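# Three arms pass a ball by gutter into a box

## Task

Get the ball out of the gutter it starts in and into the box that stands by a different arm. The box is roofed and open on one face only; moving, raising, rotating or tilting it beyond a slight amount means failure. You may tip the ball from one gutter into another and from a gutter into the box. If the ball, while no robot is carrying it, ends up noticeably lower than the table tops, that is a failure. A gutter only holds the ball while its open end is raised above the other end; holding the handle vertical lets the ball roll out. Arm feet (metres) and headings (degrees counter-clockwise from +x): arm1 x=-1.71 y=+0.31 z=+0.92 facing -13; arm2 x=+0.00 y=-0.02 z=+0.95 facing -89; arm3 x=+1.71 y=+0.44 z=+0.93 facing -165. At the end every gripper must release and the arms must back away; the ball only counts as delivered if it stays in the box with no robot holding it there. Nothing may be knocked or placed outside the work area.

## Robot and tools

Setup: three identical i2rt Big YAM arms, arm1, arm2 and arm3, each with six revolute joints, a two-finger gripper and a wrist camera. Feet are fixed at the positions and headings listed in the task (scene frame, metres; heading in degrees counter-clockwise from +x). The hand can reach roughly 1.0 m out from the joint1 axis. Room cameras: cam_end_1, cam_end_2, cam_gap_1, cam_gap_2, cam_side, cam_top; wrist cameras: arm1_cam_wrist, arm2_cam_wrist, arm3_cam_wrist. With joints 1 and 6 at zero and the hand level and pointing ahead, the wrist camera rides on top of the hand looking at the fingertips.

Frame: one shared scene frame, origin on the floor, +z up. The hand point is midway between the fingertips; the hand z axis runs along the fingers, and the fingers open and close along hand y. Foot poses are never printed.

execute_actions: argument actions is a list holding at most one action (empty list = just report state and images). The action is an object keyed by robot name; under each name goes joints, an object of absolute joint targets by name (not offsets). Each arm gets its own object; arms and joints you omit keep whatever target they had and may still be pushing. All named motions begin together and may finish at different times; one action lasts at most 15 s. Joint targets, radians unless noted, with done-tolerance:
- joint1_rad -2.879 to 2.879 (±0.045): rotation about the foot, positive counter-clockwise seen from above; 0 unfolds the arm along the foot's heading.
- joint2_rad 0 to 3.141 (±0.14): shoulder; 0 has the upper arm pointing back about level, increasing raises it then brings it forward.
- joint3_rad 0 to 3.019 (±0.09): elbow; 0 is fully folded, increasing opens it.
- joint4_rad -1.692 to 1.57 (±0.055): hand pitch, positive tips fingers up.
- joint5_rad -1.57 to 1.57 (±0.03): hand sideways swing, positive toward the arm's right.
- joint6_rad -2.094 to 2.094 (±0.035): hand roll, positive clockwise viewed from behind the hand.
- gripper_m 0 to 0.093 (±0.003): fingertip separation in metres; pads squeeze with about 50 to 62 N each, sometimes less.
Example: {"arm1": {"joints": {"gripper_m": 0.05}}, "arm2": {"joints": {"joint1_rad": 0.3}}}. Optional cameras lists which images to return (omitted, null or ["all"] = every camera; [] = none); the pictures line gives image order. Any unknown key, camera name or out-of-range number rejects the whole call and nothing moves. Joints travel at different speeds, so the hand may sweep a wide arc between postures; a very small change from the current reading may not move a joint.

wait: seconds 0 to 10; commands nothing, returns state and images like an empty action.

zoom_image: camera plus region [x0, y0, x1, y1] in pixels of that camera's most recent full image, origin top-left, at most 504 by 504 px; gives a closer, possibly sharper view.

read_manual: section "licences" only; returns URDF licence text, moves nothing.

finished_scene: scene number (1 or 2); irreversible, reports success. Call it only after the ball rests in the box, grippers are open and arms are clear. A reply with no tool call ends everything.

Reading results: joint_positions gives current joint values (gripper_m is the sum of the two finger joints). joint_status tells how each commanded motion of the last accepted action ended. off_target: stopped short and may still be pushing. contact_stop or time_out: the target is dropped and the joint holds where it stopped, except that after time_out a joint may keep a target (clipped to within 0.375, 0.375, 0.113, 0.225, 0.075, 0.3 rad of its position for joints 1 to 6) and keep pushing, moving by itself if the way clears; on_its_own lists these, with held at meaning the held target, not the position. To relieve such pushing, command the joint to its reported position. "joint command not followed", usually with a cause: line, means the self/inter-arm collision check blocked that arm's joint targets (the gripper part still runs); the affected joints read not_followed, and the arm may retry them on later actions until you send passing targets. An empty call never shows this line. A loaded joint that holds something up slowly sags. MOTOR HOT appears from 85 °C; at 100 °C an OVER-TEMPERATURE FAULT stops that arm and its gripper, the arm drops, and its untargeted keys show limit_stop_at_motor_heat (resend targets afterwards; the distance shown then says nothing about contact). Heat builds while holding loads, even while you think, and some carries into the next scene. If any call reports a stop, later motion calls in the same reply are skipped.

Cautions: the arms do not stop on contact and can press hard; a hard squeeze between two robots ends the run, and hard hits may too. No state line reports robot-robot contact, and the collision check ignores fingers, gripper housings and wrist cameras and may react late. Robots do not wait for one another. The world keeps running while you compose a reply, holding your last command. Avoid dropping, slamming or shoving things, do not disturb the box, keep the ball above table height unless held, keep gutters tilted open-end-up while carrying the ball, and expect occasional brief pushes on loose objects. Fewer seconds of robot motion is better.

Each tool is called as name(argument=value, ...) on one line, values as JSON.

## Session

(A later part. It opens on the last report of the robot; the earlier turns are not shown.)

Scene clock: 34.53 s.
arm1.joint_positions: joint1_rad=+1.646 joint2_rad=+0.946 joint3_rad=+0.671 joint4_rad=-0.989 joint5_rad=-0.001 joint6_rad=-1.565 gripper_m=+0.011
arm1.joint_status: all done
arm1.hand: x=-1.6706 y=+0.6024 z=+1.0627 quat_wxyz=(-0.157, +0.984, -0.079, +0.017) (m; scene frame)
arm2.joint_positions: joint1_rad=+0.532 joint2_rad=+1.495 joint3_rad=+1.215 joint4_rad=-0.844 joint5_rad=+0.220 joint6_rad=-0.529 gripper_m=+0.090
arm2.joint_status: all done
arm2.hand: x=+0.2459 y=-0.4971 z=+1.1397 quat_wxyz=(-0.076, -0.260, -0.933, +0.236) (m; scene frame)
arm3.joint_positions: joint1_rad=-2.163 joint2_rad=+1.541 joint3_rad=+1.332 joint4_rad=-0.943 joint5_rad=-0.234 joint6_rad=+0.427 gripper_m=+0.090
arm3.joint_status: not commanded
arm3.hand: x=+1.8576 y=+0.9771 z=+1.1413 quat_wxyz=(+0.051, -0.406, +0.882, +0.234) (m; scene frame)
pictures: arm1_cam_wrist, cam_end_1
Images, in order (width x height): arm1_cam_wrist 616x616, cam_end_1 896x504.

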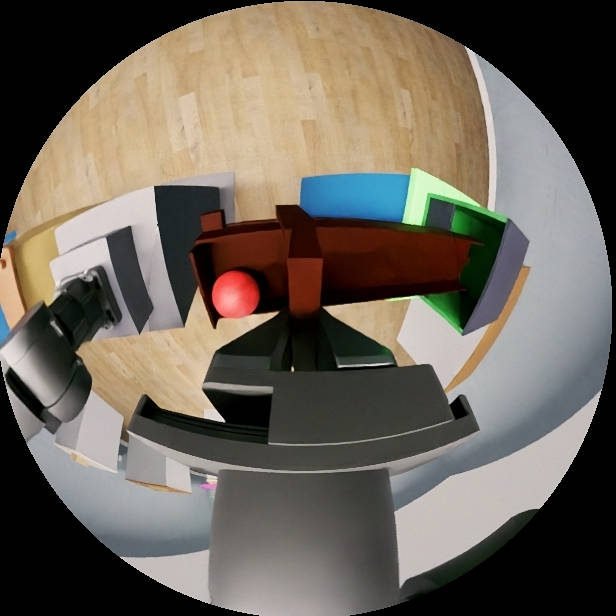

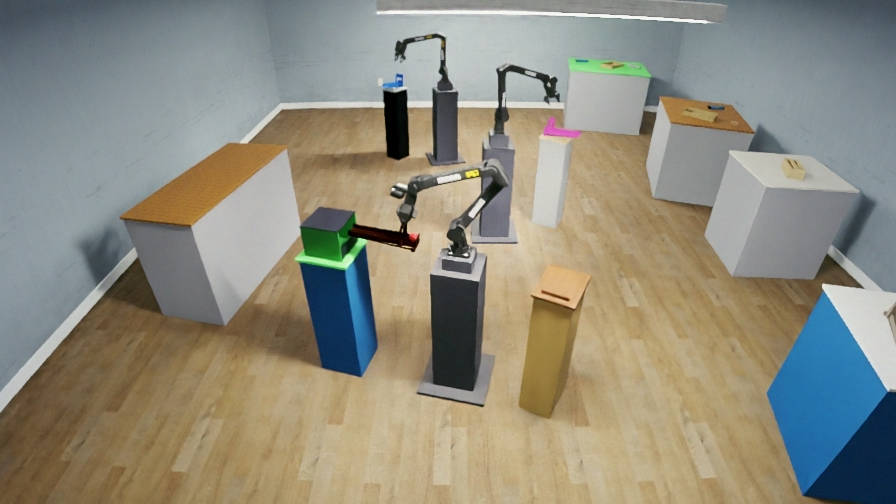

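execute_actions(actions=[{"arm1":{"joints":{"joint2_rad":1.335,"joint3_rad":1.14,"joint4_rad":-1.26}}}], cameras=[])

wait(seconds=2)

zoom_image(camera="cam_end_1", region=[270, 130, 510, 290])

Scene clock: 35.87 s.
arm1.joint_positions: joint1_rad=+1.646 joint2_rad=+1.339 joint3_rad=+1.081 joint4_rad=-1.248 joint5_rad=-0.001 joint6_rad=-1.565 gripper_m=+0.011
arm1.joint_status: all done
arm1.hand: x=-1.6573 y=+0.6901 z=+1.0965 quat_wxyz=(-0.037, +0.996, -0.080, +0.009) (m; scene frame)
arm2.joint_positions: joint1_rad=+0.532 joint2_rad=+1.495 joint3_rad=+1.215 joint4_rad=-0.844 joint5_rad=+0.220 joint6_rad=-0.529 gripper_m=+0.090
arm2.joint_status: not commanded
arm2.hand: x=+0.2459 y=-0.4971 z=+1.1397 quat_wxyz=(-0.076, -0.260, -0.933, +0.236) (m; scene frame)
arm3.joint_positions: joint1_rad=-2.163 joint2_rad=+1.541 joint3_rad=+1.332 joint4_rad=-0.943 joint5_rad=-0.234 joint6_rad=+0.427 gripper_m=+0.090
arm3.joint_status: not commanded
arm3.hand: x=+1.8576 y=+0.9771 z=+1.1413 quat_wxyz=(+0.051, -0.406, +0.882, +0.234) (m; scene frame)
pictures: none
No camera images: the call's "cameras" was empty. Leave "cameras" out to get every camera's image.

Scene clock: 37.87 s.
arm1.joint_positions: joint1_rad=+1.646 joint2_rad=+1.339 joint3_rad=+1.081 joint4_rad=-1.248 joint5_rad=-0.001 joint6_rad=-1.565 gripper_m=+0.011
arm1.joint_status: all done
arm1.hand: x=-1.6573 y=+0.6901 z=+1.0965 quat_wxyz=(-0.037, +0.996, -0.080, +0.009) (m; scene frame)
arm2.joint_positions: joint1_rad=+0.532 joint2_rad=+1.495 joint3_rad=+1.215 joint4_rad=-0.844 joint5_rad=+0.220 joint6_rad=-0.529 gripper_m=+0.090
arm2.joint_status: not commanded
arm2.hand: x=+0.2459 y=-0.4971 z=+1.1397 quat_wxyz=(-0.076, -0.260, -0.933, +0.236) (m; scene frame)
arm3.joint_positions: joint1_rad=-2.163 joint2_rad=+1.541 joint3_rad=+1.332 joint4_rad=-0.943 joint5_rad=-0.234 joint6_rad=+0.427 gripper_m=+0.090
arm3.joint_status: not commanded
arm3.hand: x=+1.8576 y=+0.9771 z=+1.1413 quat_wxyz=(+0.051, -0.406, +0.882, +0.234) (m; scene frame)
wait: 2.00 s; at rest by 0.27 s
pictures: arm1_cam_wrist, arm2_cam_wrist, arm3_cam_wrist, cam_end_1, cam_end_2, cam_gap_1, cam_gap_2, cam_side, cam_top
Images, in order (width x height): arm1_cam_wrist 616x616, arm2_cam_wrist 616x616, arm3_cam_wrist 616x616, cam_end_1 896x504, cam_end_2 896x504, cam_gap_1 896x504, cam_gap_2 896x504, cam_side 896x504, cam_top 896x504.

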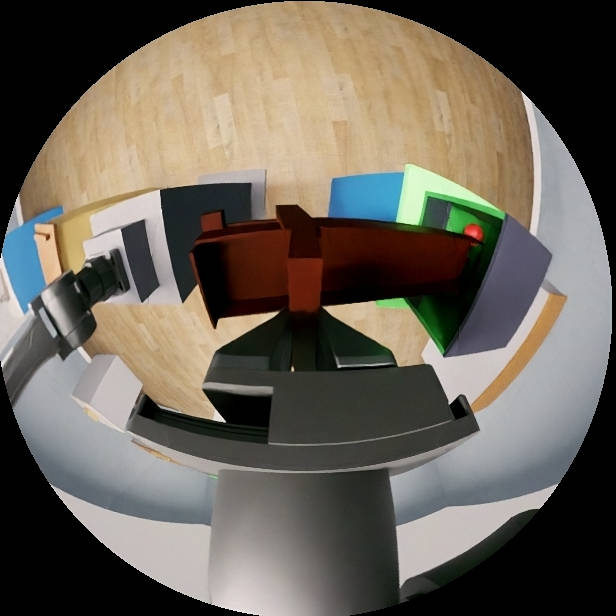

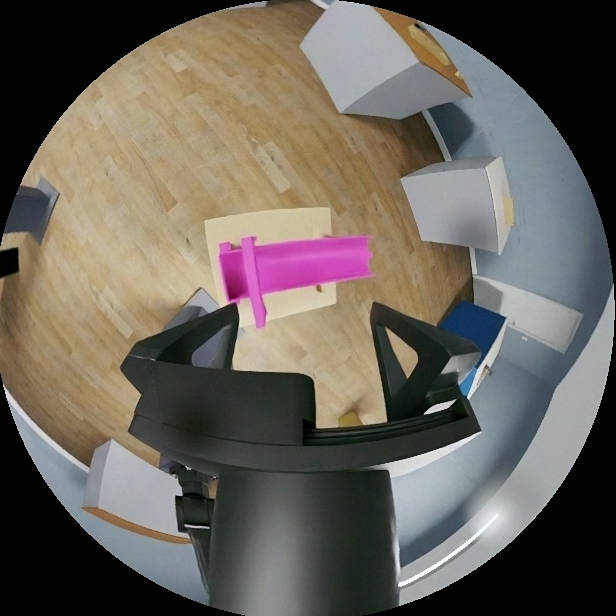

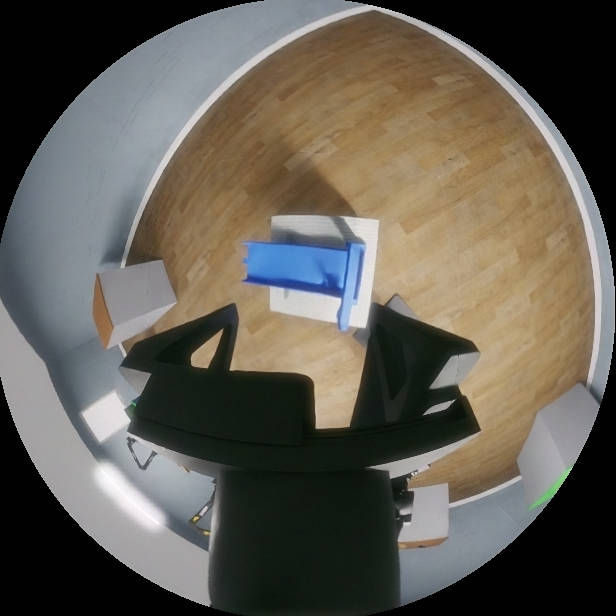

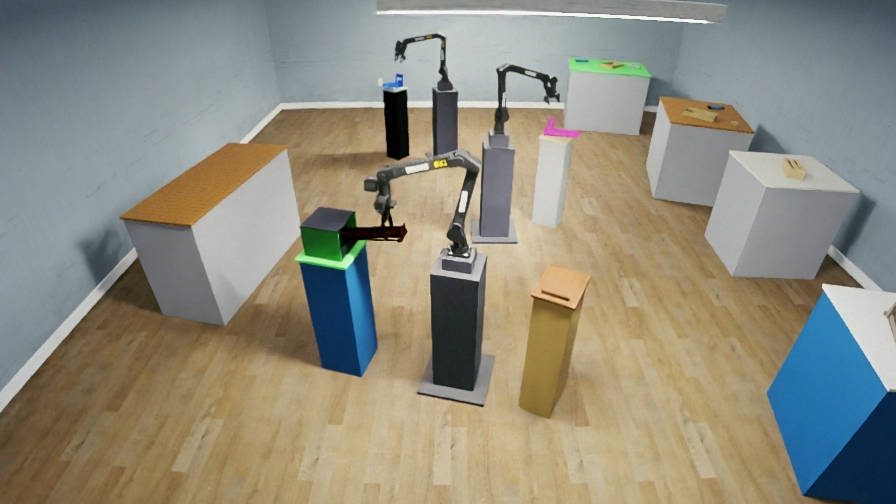

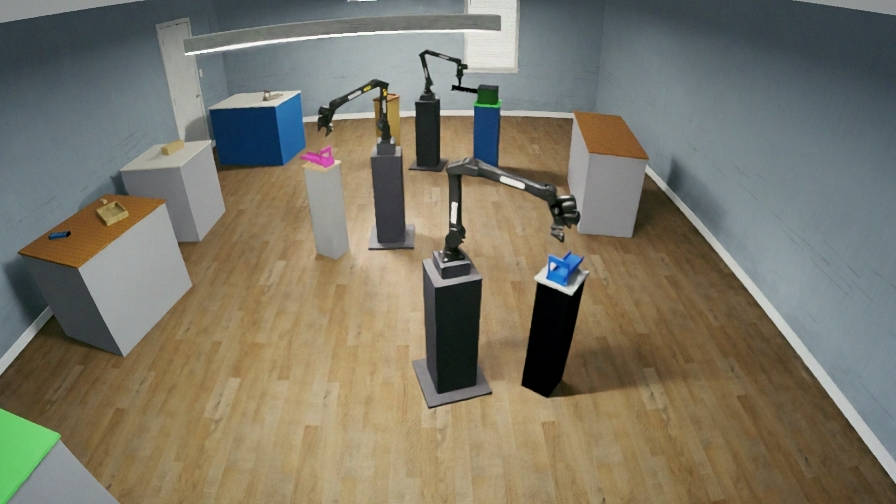

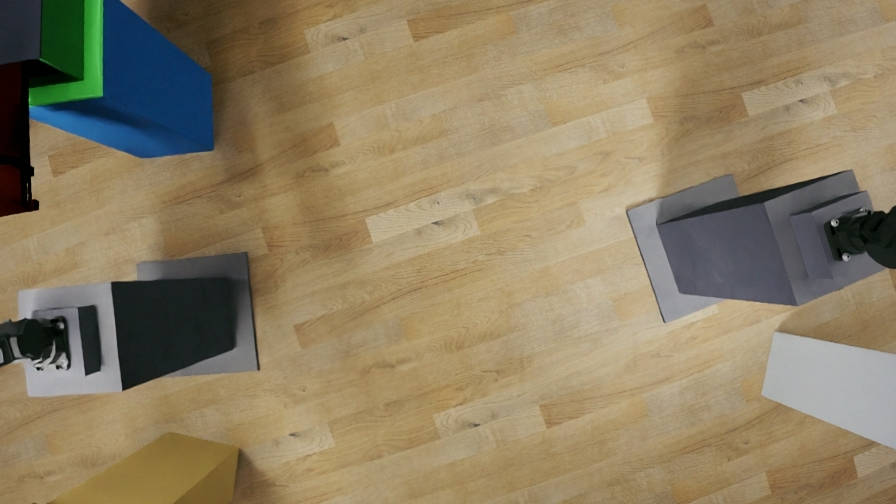

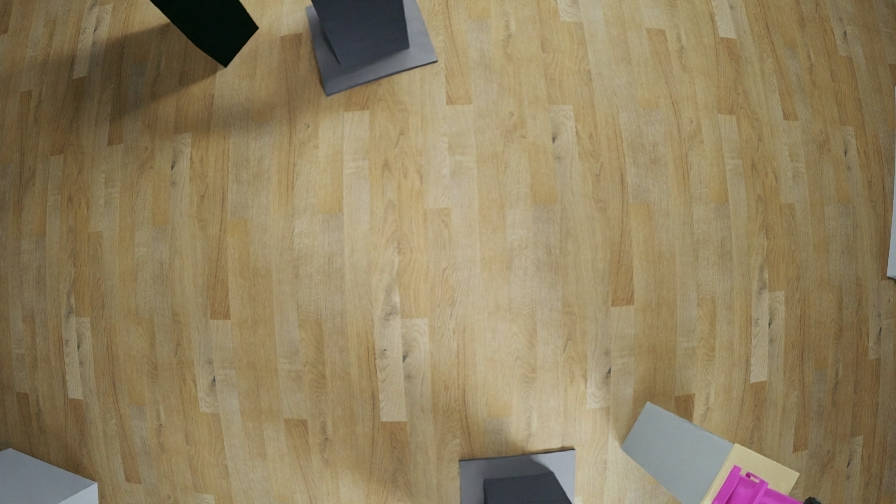

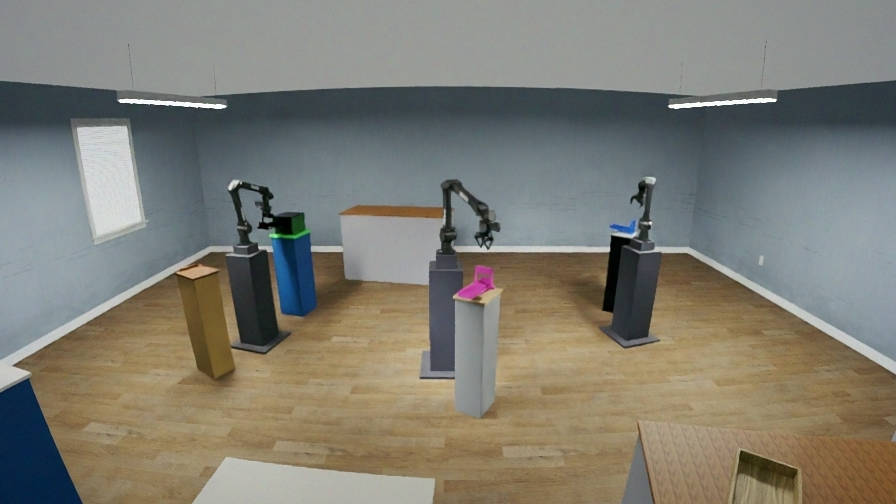

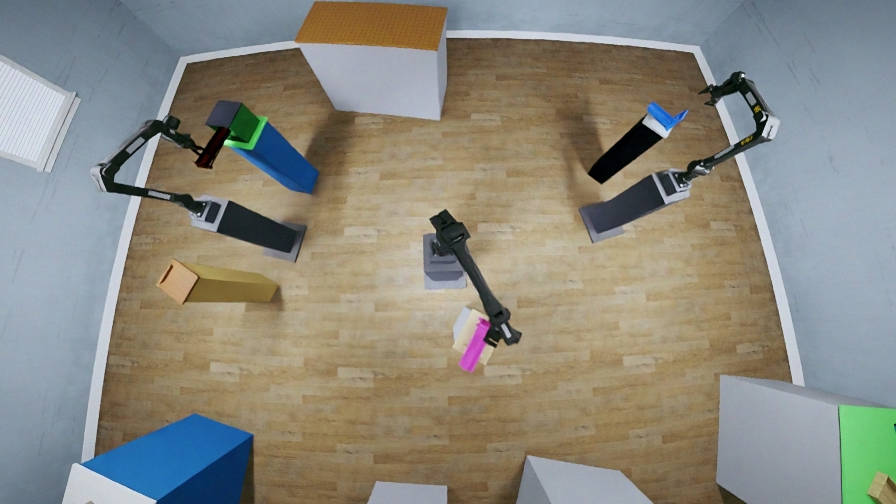

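Region (270, 130, 510, 290) of cam_end_1's 896x504 image, scaled by 2.100, with more detail than that image has.

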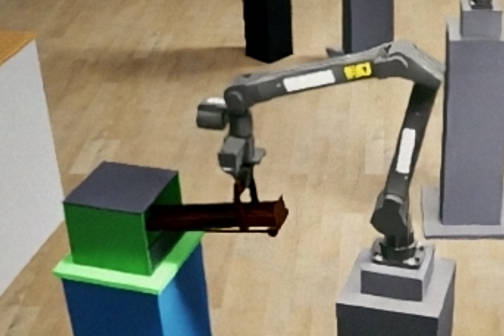

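execute_actions(actions=[{"arm1":{"joints":{"joint2_rad":0.85,"joint3_rad":0.72,"joint4_rad":-1.35}}}], cameras=[])

execute_actions(actions=[{"arm1":{"joints":{"joint1_rad":0}}}], cameras=[])

execute_actions(actions=[{"arm1":{"joints":{"joint1_rad":-1.495,"joint2_rad":1.65,"joint3_rad":1.57,"joint4_rad":-1.25,"joint5_rad":0.243,"joint6_rad":0.34}}}], cameras=[])

execute_actions(actions=[{"arm1":{"joints":{"joint2_rad":1.91}}}], cameras=["cam_end_1","cam_top"])

Scene clock: 39.30 s.
arm1.joint_positions: joint1_rad=+1.646 joint2_rad=+0.855 joint3_rad=+0.716 joint4_rad=-1.345 joint5_rad=-0.001 joint6_rad=-1.565 gripper_m=+0.011
arm1.joint_status: all done
arm1.hand: x=-1.6822 y=+0.5300 z=+1.0856 quat_wxyz=(-0.048, +0.996, -0.080, +0.009) (m; scene frame)
arm2.joint_positions: joint1_rad=+0.532 joint2_rad=+1.495 joint3_rad=+1.215 joint4_rad=-0.844 joint5_rad=+0.220 joint6_rad=-0.529 gripper_m=+0.090
arm2.joint_status: not commanded
arm2.hand: x=+0.2459 y=-0.4971 z=+1.1397 quat_wxyz=(-0.076, -0.260, -0.933, +0.236) (m; scene frame)
arm3.joint_positions: joint1_rad=-2.163 joint2_rad=+1.541 joint3_rad=+1.332 joint4_rad=-0.943 joint5_rad=-0.234 joint6_rad=+0.427 gripper_m=+0.090
arm3.joint_status: not commanded
arm3.hand: x=+1.8576 y=+0.9771 z=+1.1413 quat_wxyz=(+0.051, -0.406, +0.882, +0.234) (m; scene frame)
pictures: none
No camera images: the call's "cameras" was empty. Leave "cameras" out to get every camera's image.

Scene clock: 41.13 s.
arm1.joint_positions: joint1_rad=+0.011 joint2_rad=+0.855 joint3_rad=+0.716 joint4_rad=-1.345 joint5_rad=+0.000 joint6_rad=-1.565 gripper_m=+0.011
arm1.joint_status: all done
arm1.hand: x=-1.4985 y=+0.2594 z=+1.0859 quat_wxyz=(-0.035, +0.622, -0.781, +0.035) (m; scene frame)
arm2.joint_positions: joint1_rad=+0.532 joint2_rad=+1.495 joint3_rad=+1.215 joint4_rad=-0.844 joint5_rad=+0.220 joint6_rad=-0.529 gripper_m=+0.090
arm2.joint_status: not commanded
arm2.hand: x=+0.2459 y=-0.4971 z=+1.1397 quat_wxyz=(-0.076, -0.260, -0.933, +0.236) (m; scene frame)
arm3.joint_positions: joint1_rad=-2.163 joint2_rad=+1.541 joint3_rad=+1.332 joint4_rad=-0.943 joint5_rad=-0.234 joint6_rad=+0.427 gripper_m=+0.090
arm3.joint_status: not commanded
arm3.hand: x=+1.8576 y=+0.9771 z=+1.1413 quat_wxyz=(+0.051, -0.406, +0.882, +0.234) (m; scene frame)
pictures: none
No camera images: the call's "cameras" was empty. Leave "cameras" out to get every camera's image.

Scene clock: 43.43 s.
arm1.joint_positions: joint1_rad=-1.498 joint2_rad=+1.674 joint3_rad=+1.509 joint4_rad=-1.246 joint5_rad=+0.240 joint6_rad=+0.333 gripper_m=+0.011
arm1.joint_status: all done
arm1.hand: x=-1.8433 y=-0.2220 z=+1.1138 quat_wxyz=(+0.016, -0.854, -0.502, +0.135) (m; scene frame)
arm2.joint_positions: joint1_rad=+0.532 joint2_rad=+1.495 joint3_rad=+1.215 joint4_rad=-0.844 joint5_rad=+0.220 joint6_rad=-0.529 gripper_m=+0.090
arm2.joint_status: not commanded
arm2.hand: x=+0.2459 y=-0.4971 z=+1.1397 quat_wxyz=(-0.076, -0.260, -0.933, +0.236) (m; scene frame)
arm3.joint_positions: joint1_rad=-2.163 joint2_rad=+1.541 joint3_rad=+1.332 joint4_rad=-0.943 joint5_rad=-0.234 joint6_rad=+0.427 gripper_m=+0.090
arm3.joint_status: not commanded
arm3.hand: x=+1.8576 y=+0.9771 z=+1.1413 quat_wxyz=(+0.051, -0.406, +0.882, +0.234) (m; scene frame)
pictures: none
No camera images: the call's "cameras" was empty. Leave "cameras" out to get every camera's image.

Scene clock: 44.63 s.
arm1.joint_positions: joint1_rad=-1.498 joint2_rad=+1.925 joint3_rad=+1.542 joint4_rad=-1.247 joint5_rad=+0.240 joint6_rad=+0.335 gripper_m=+0.011
arm1.joint_status: all done
arm1.hand: x=-1.8438 y=-0.2343 z=+0.9932 quat_wxyz=(+0.099, -0.850, -0.514, +0.065) (m; scene frame)
arm2.joint_positions: joint1_rad=+0.532 joint2_rad=+1.495 joint3_rad=+1.215 joint4_rad=-0.844 joint5_rad=+0.220 joint6_rad=-0.529 gripper_m=+0.090
arm2.joint_status: not commanded
arm2.hand: x=+0.2459 y=-0.4971 z=+1.1397 quat_wxyz=(-0.076, -0.260, -0.933, +0.236) (m; scene frame)
arm3.joint_positions: joint1_rad=-2.163 joint2_rad=+1.541 joint3_rad=+1.332 joint4_rad=-0.943 joint5_rad=-0.234 joint6_rad=+0.427 gripper_m=+0.090
arm3.joint_status: not commanded
arm3.hand: x=+1.8576 y=+0.9771 z=+1.1413 quat_wxyz=(+0.051, -0.406, +0.882, +0.234) (m; scene frame)
pictures: cam_end_1, cam_top
Images, in order (width x height): cam_end_1 896x504, cam_top 896x504.

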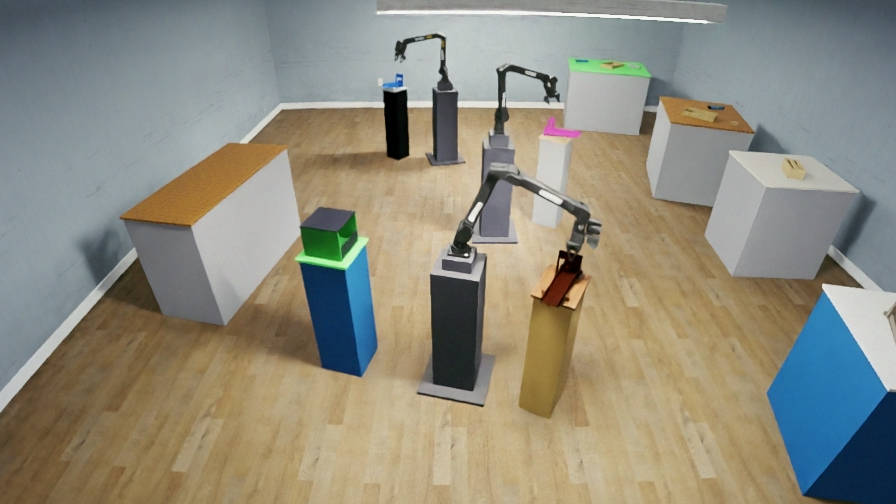

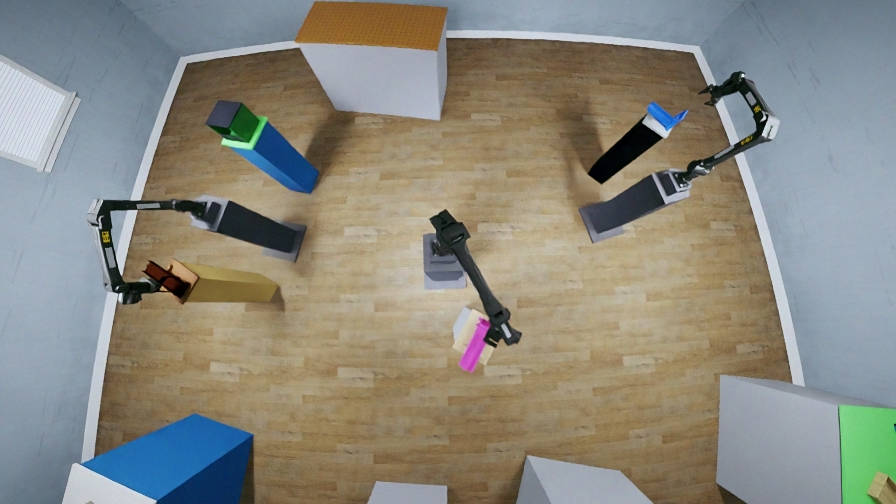

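execute_actions(actions=[{"arm1":{"joints":{"joint3_rad":1.5}}}], cameras=[])

execute_actions(actions=[{"arm1":{"joints":{"gripper_m":0.09}}}], cameras=[])

execute_actions(actions=[{"arm1":{"joints":{"joint2_rad":1.6}}}], cameras=["cam_end_1"])

finished_scene(scene=2)

Scene clock: 45.50 s.
arm1.joint_positions: joint1_rad=-1.497 joint2_rad=+1.919 joint3_rad=+1.507 joint4_rad=-1.247 joint5_rad=+0.239 joint6_rad=+0.339 gripper_m=+0.011
arm1.joint_status: all done
arm1.hand: x=-1.8412 y=-0.2212 z=+0.9848 quat_wxyz=(+0.110, -0.849, -0.514, +0.056) (m; scene frame)
arm2.joint_positions: joint1_rad=+0.532 joint2_rad=+1.495 joint3_rad=+1.215 joint4_rad=-0.844 joint5_rad=+0.220 joint6_rad=-0.529 gripper_m=+0.090
arm2.joint_status: not commanded
arm2.hand: x=+0.2459 y=-0.4971 z=+1.1397 quat_wxyz=(-0.076, -0.260, -0.933, +0.236) (m; scene frame)
arm3.joint_positions: joint1_rad=-2.163 joint2_rad=+1.541 joint3_rad=+1.332 joint4_rad=-0.943 joint5_rad=-0.234 joint6_rad=+0.427 gripper_m=+0.090
arm3.joint_status: not commanded
arm3.hand: x=+1.8576 y=+0.9771 z=+1.1413 quat_wxyz=(+0.051, -0.406, +0.882, +0.234) (m; scene frame)
pictures: none
No camera images: the call's "cameras" was empty. Leave "cameras" out to get every camera's image.

Scene clock: 46.20 s.
arm1.joint_positions: joint1_rad=-1.497 joint2_rad=+1.918 joint3_rad=+1.507 joint4_rad=-1.247 joint5_rad=+0.242 joint6_rad=+0.339 gripper_m=+0.090
arm1.joint_status: all done
arm1.hand: x=-1.8416 y=-0.2212 z=+0.9855 quat_wxyz=(+0.110, -0.849, -0.514, +0.057) (m; scene frame)
arm2.joint_positions: joint1_rad=+0.532 joint2_rad=+1.495 joint3_rad=+1.215 joint4_rad=-0.844 joint5_rad=+0.220 joint6_rad=-0.529 gripper_m=+0.090
arm2.joint_status: not commanded
arm2.hand: x=+0.2459 y=-0.4971 z=+1.1397 quat_wxyz=(-0.076, -0.260, -0.933, +0.236) (m; scene frame)
arm3.joint_positions: joint1_rad=-2.163 joint2_rad=+1.541 joint3_rad=+1.332 joint4_rad=-0.943 joint5_rad=-0.234 joint6_rad=+0.427 gripper_m=+0.090
arm3.joint_status: not commanded
arm3.hand: x=+1.8576 y=+0.9771 z=+1.1413 quat_wxyz=(+0.051, -0.406, +0.882, +0.234) (m; scene frame)
pictures: none
No camera images: the call's "cameras" was empty. Leave "cameras" out to get every camera's image.

Scene clock: 47.57 s.
arm1.joint_positions: joint1_rad=-1.497 joint2_rad=+1.587 joint3_rad=+1.495 joint4_rad=-1.247 joint5_rad=+0.242 joint6_rad=+0.339 gripper_m=+0.090
arm1.joint_status: all done
arm1.hand: x=-1.8421 y=-0.2106 z=+1.1531 quat_wxyz=(-0.011, -0.855, -0.494, +0.158) (m; scene frame)
arm2.joint_positions: joint1_rad=+0.532 joint2_rad=+1.495 joint3_rad=+1.215 joint4_rad=-0.844 joint5_rad=+0.220 joint6_rad=-0.529 gripper_m=+0.090
arm2.joint_status: not commanded
arm2.hand: x=+0.2459 y=-0.4971 z=+1.1397 quat_wxyz=(-0.076, -0.260, -0.933, +0.236) (m; scene frame)
arm3.joint_positions: joint1_rad=-2.163 joint2_rad=+1.541 joint3_rad=+1.332 joint4_rad=-0.943 joint5_rad=-0.234 joint6_rad=+0.427 gripper_m=+0.090
arm3.joint_status: not commanded
arm3.hand: x=+1.8576 y=+0.9771 z=+1.1413 quat_wxyz=(+0.051, -0.406, +0.882, +0.234) (m; scene frame)
pictures: cam_end_1
Images, in order (width x height): cam_end_1 896x504.

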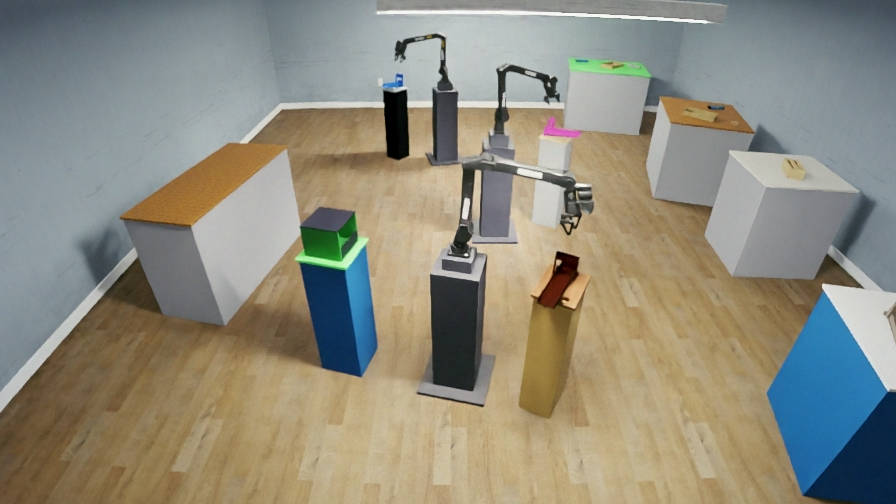

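The scene is finished: the task was done.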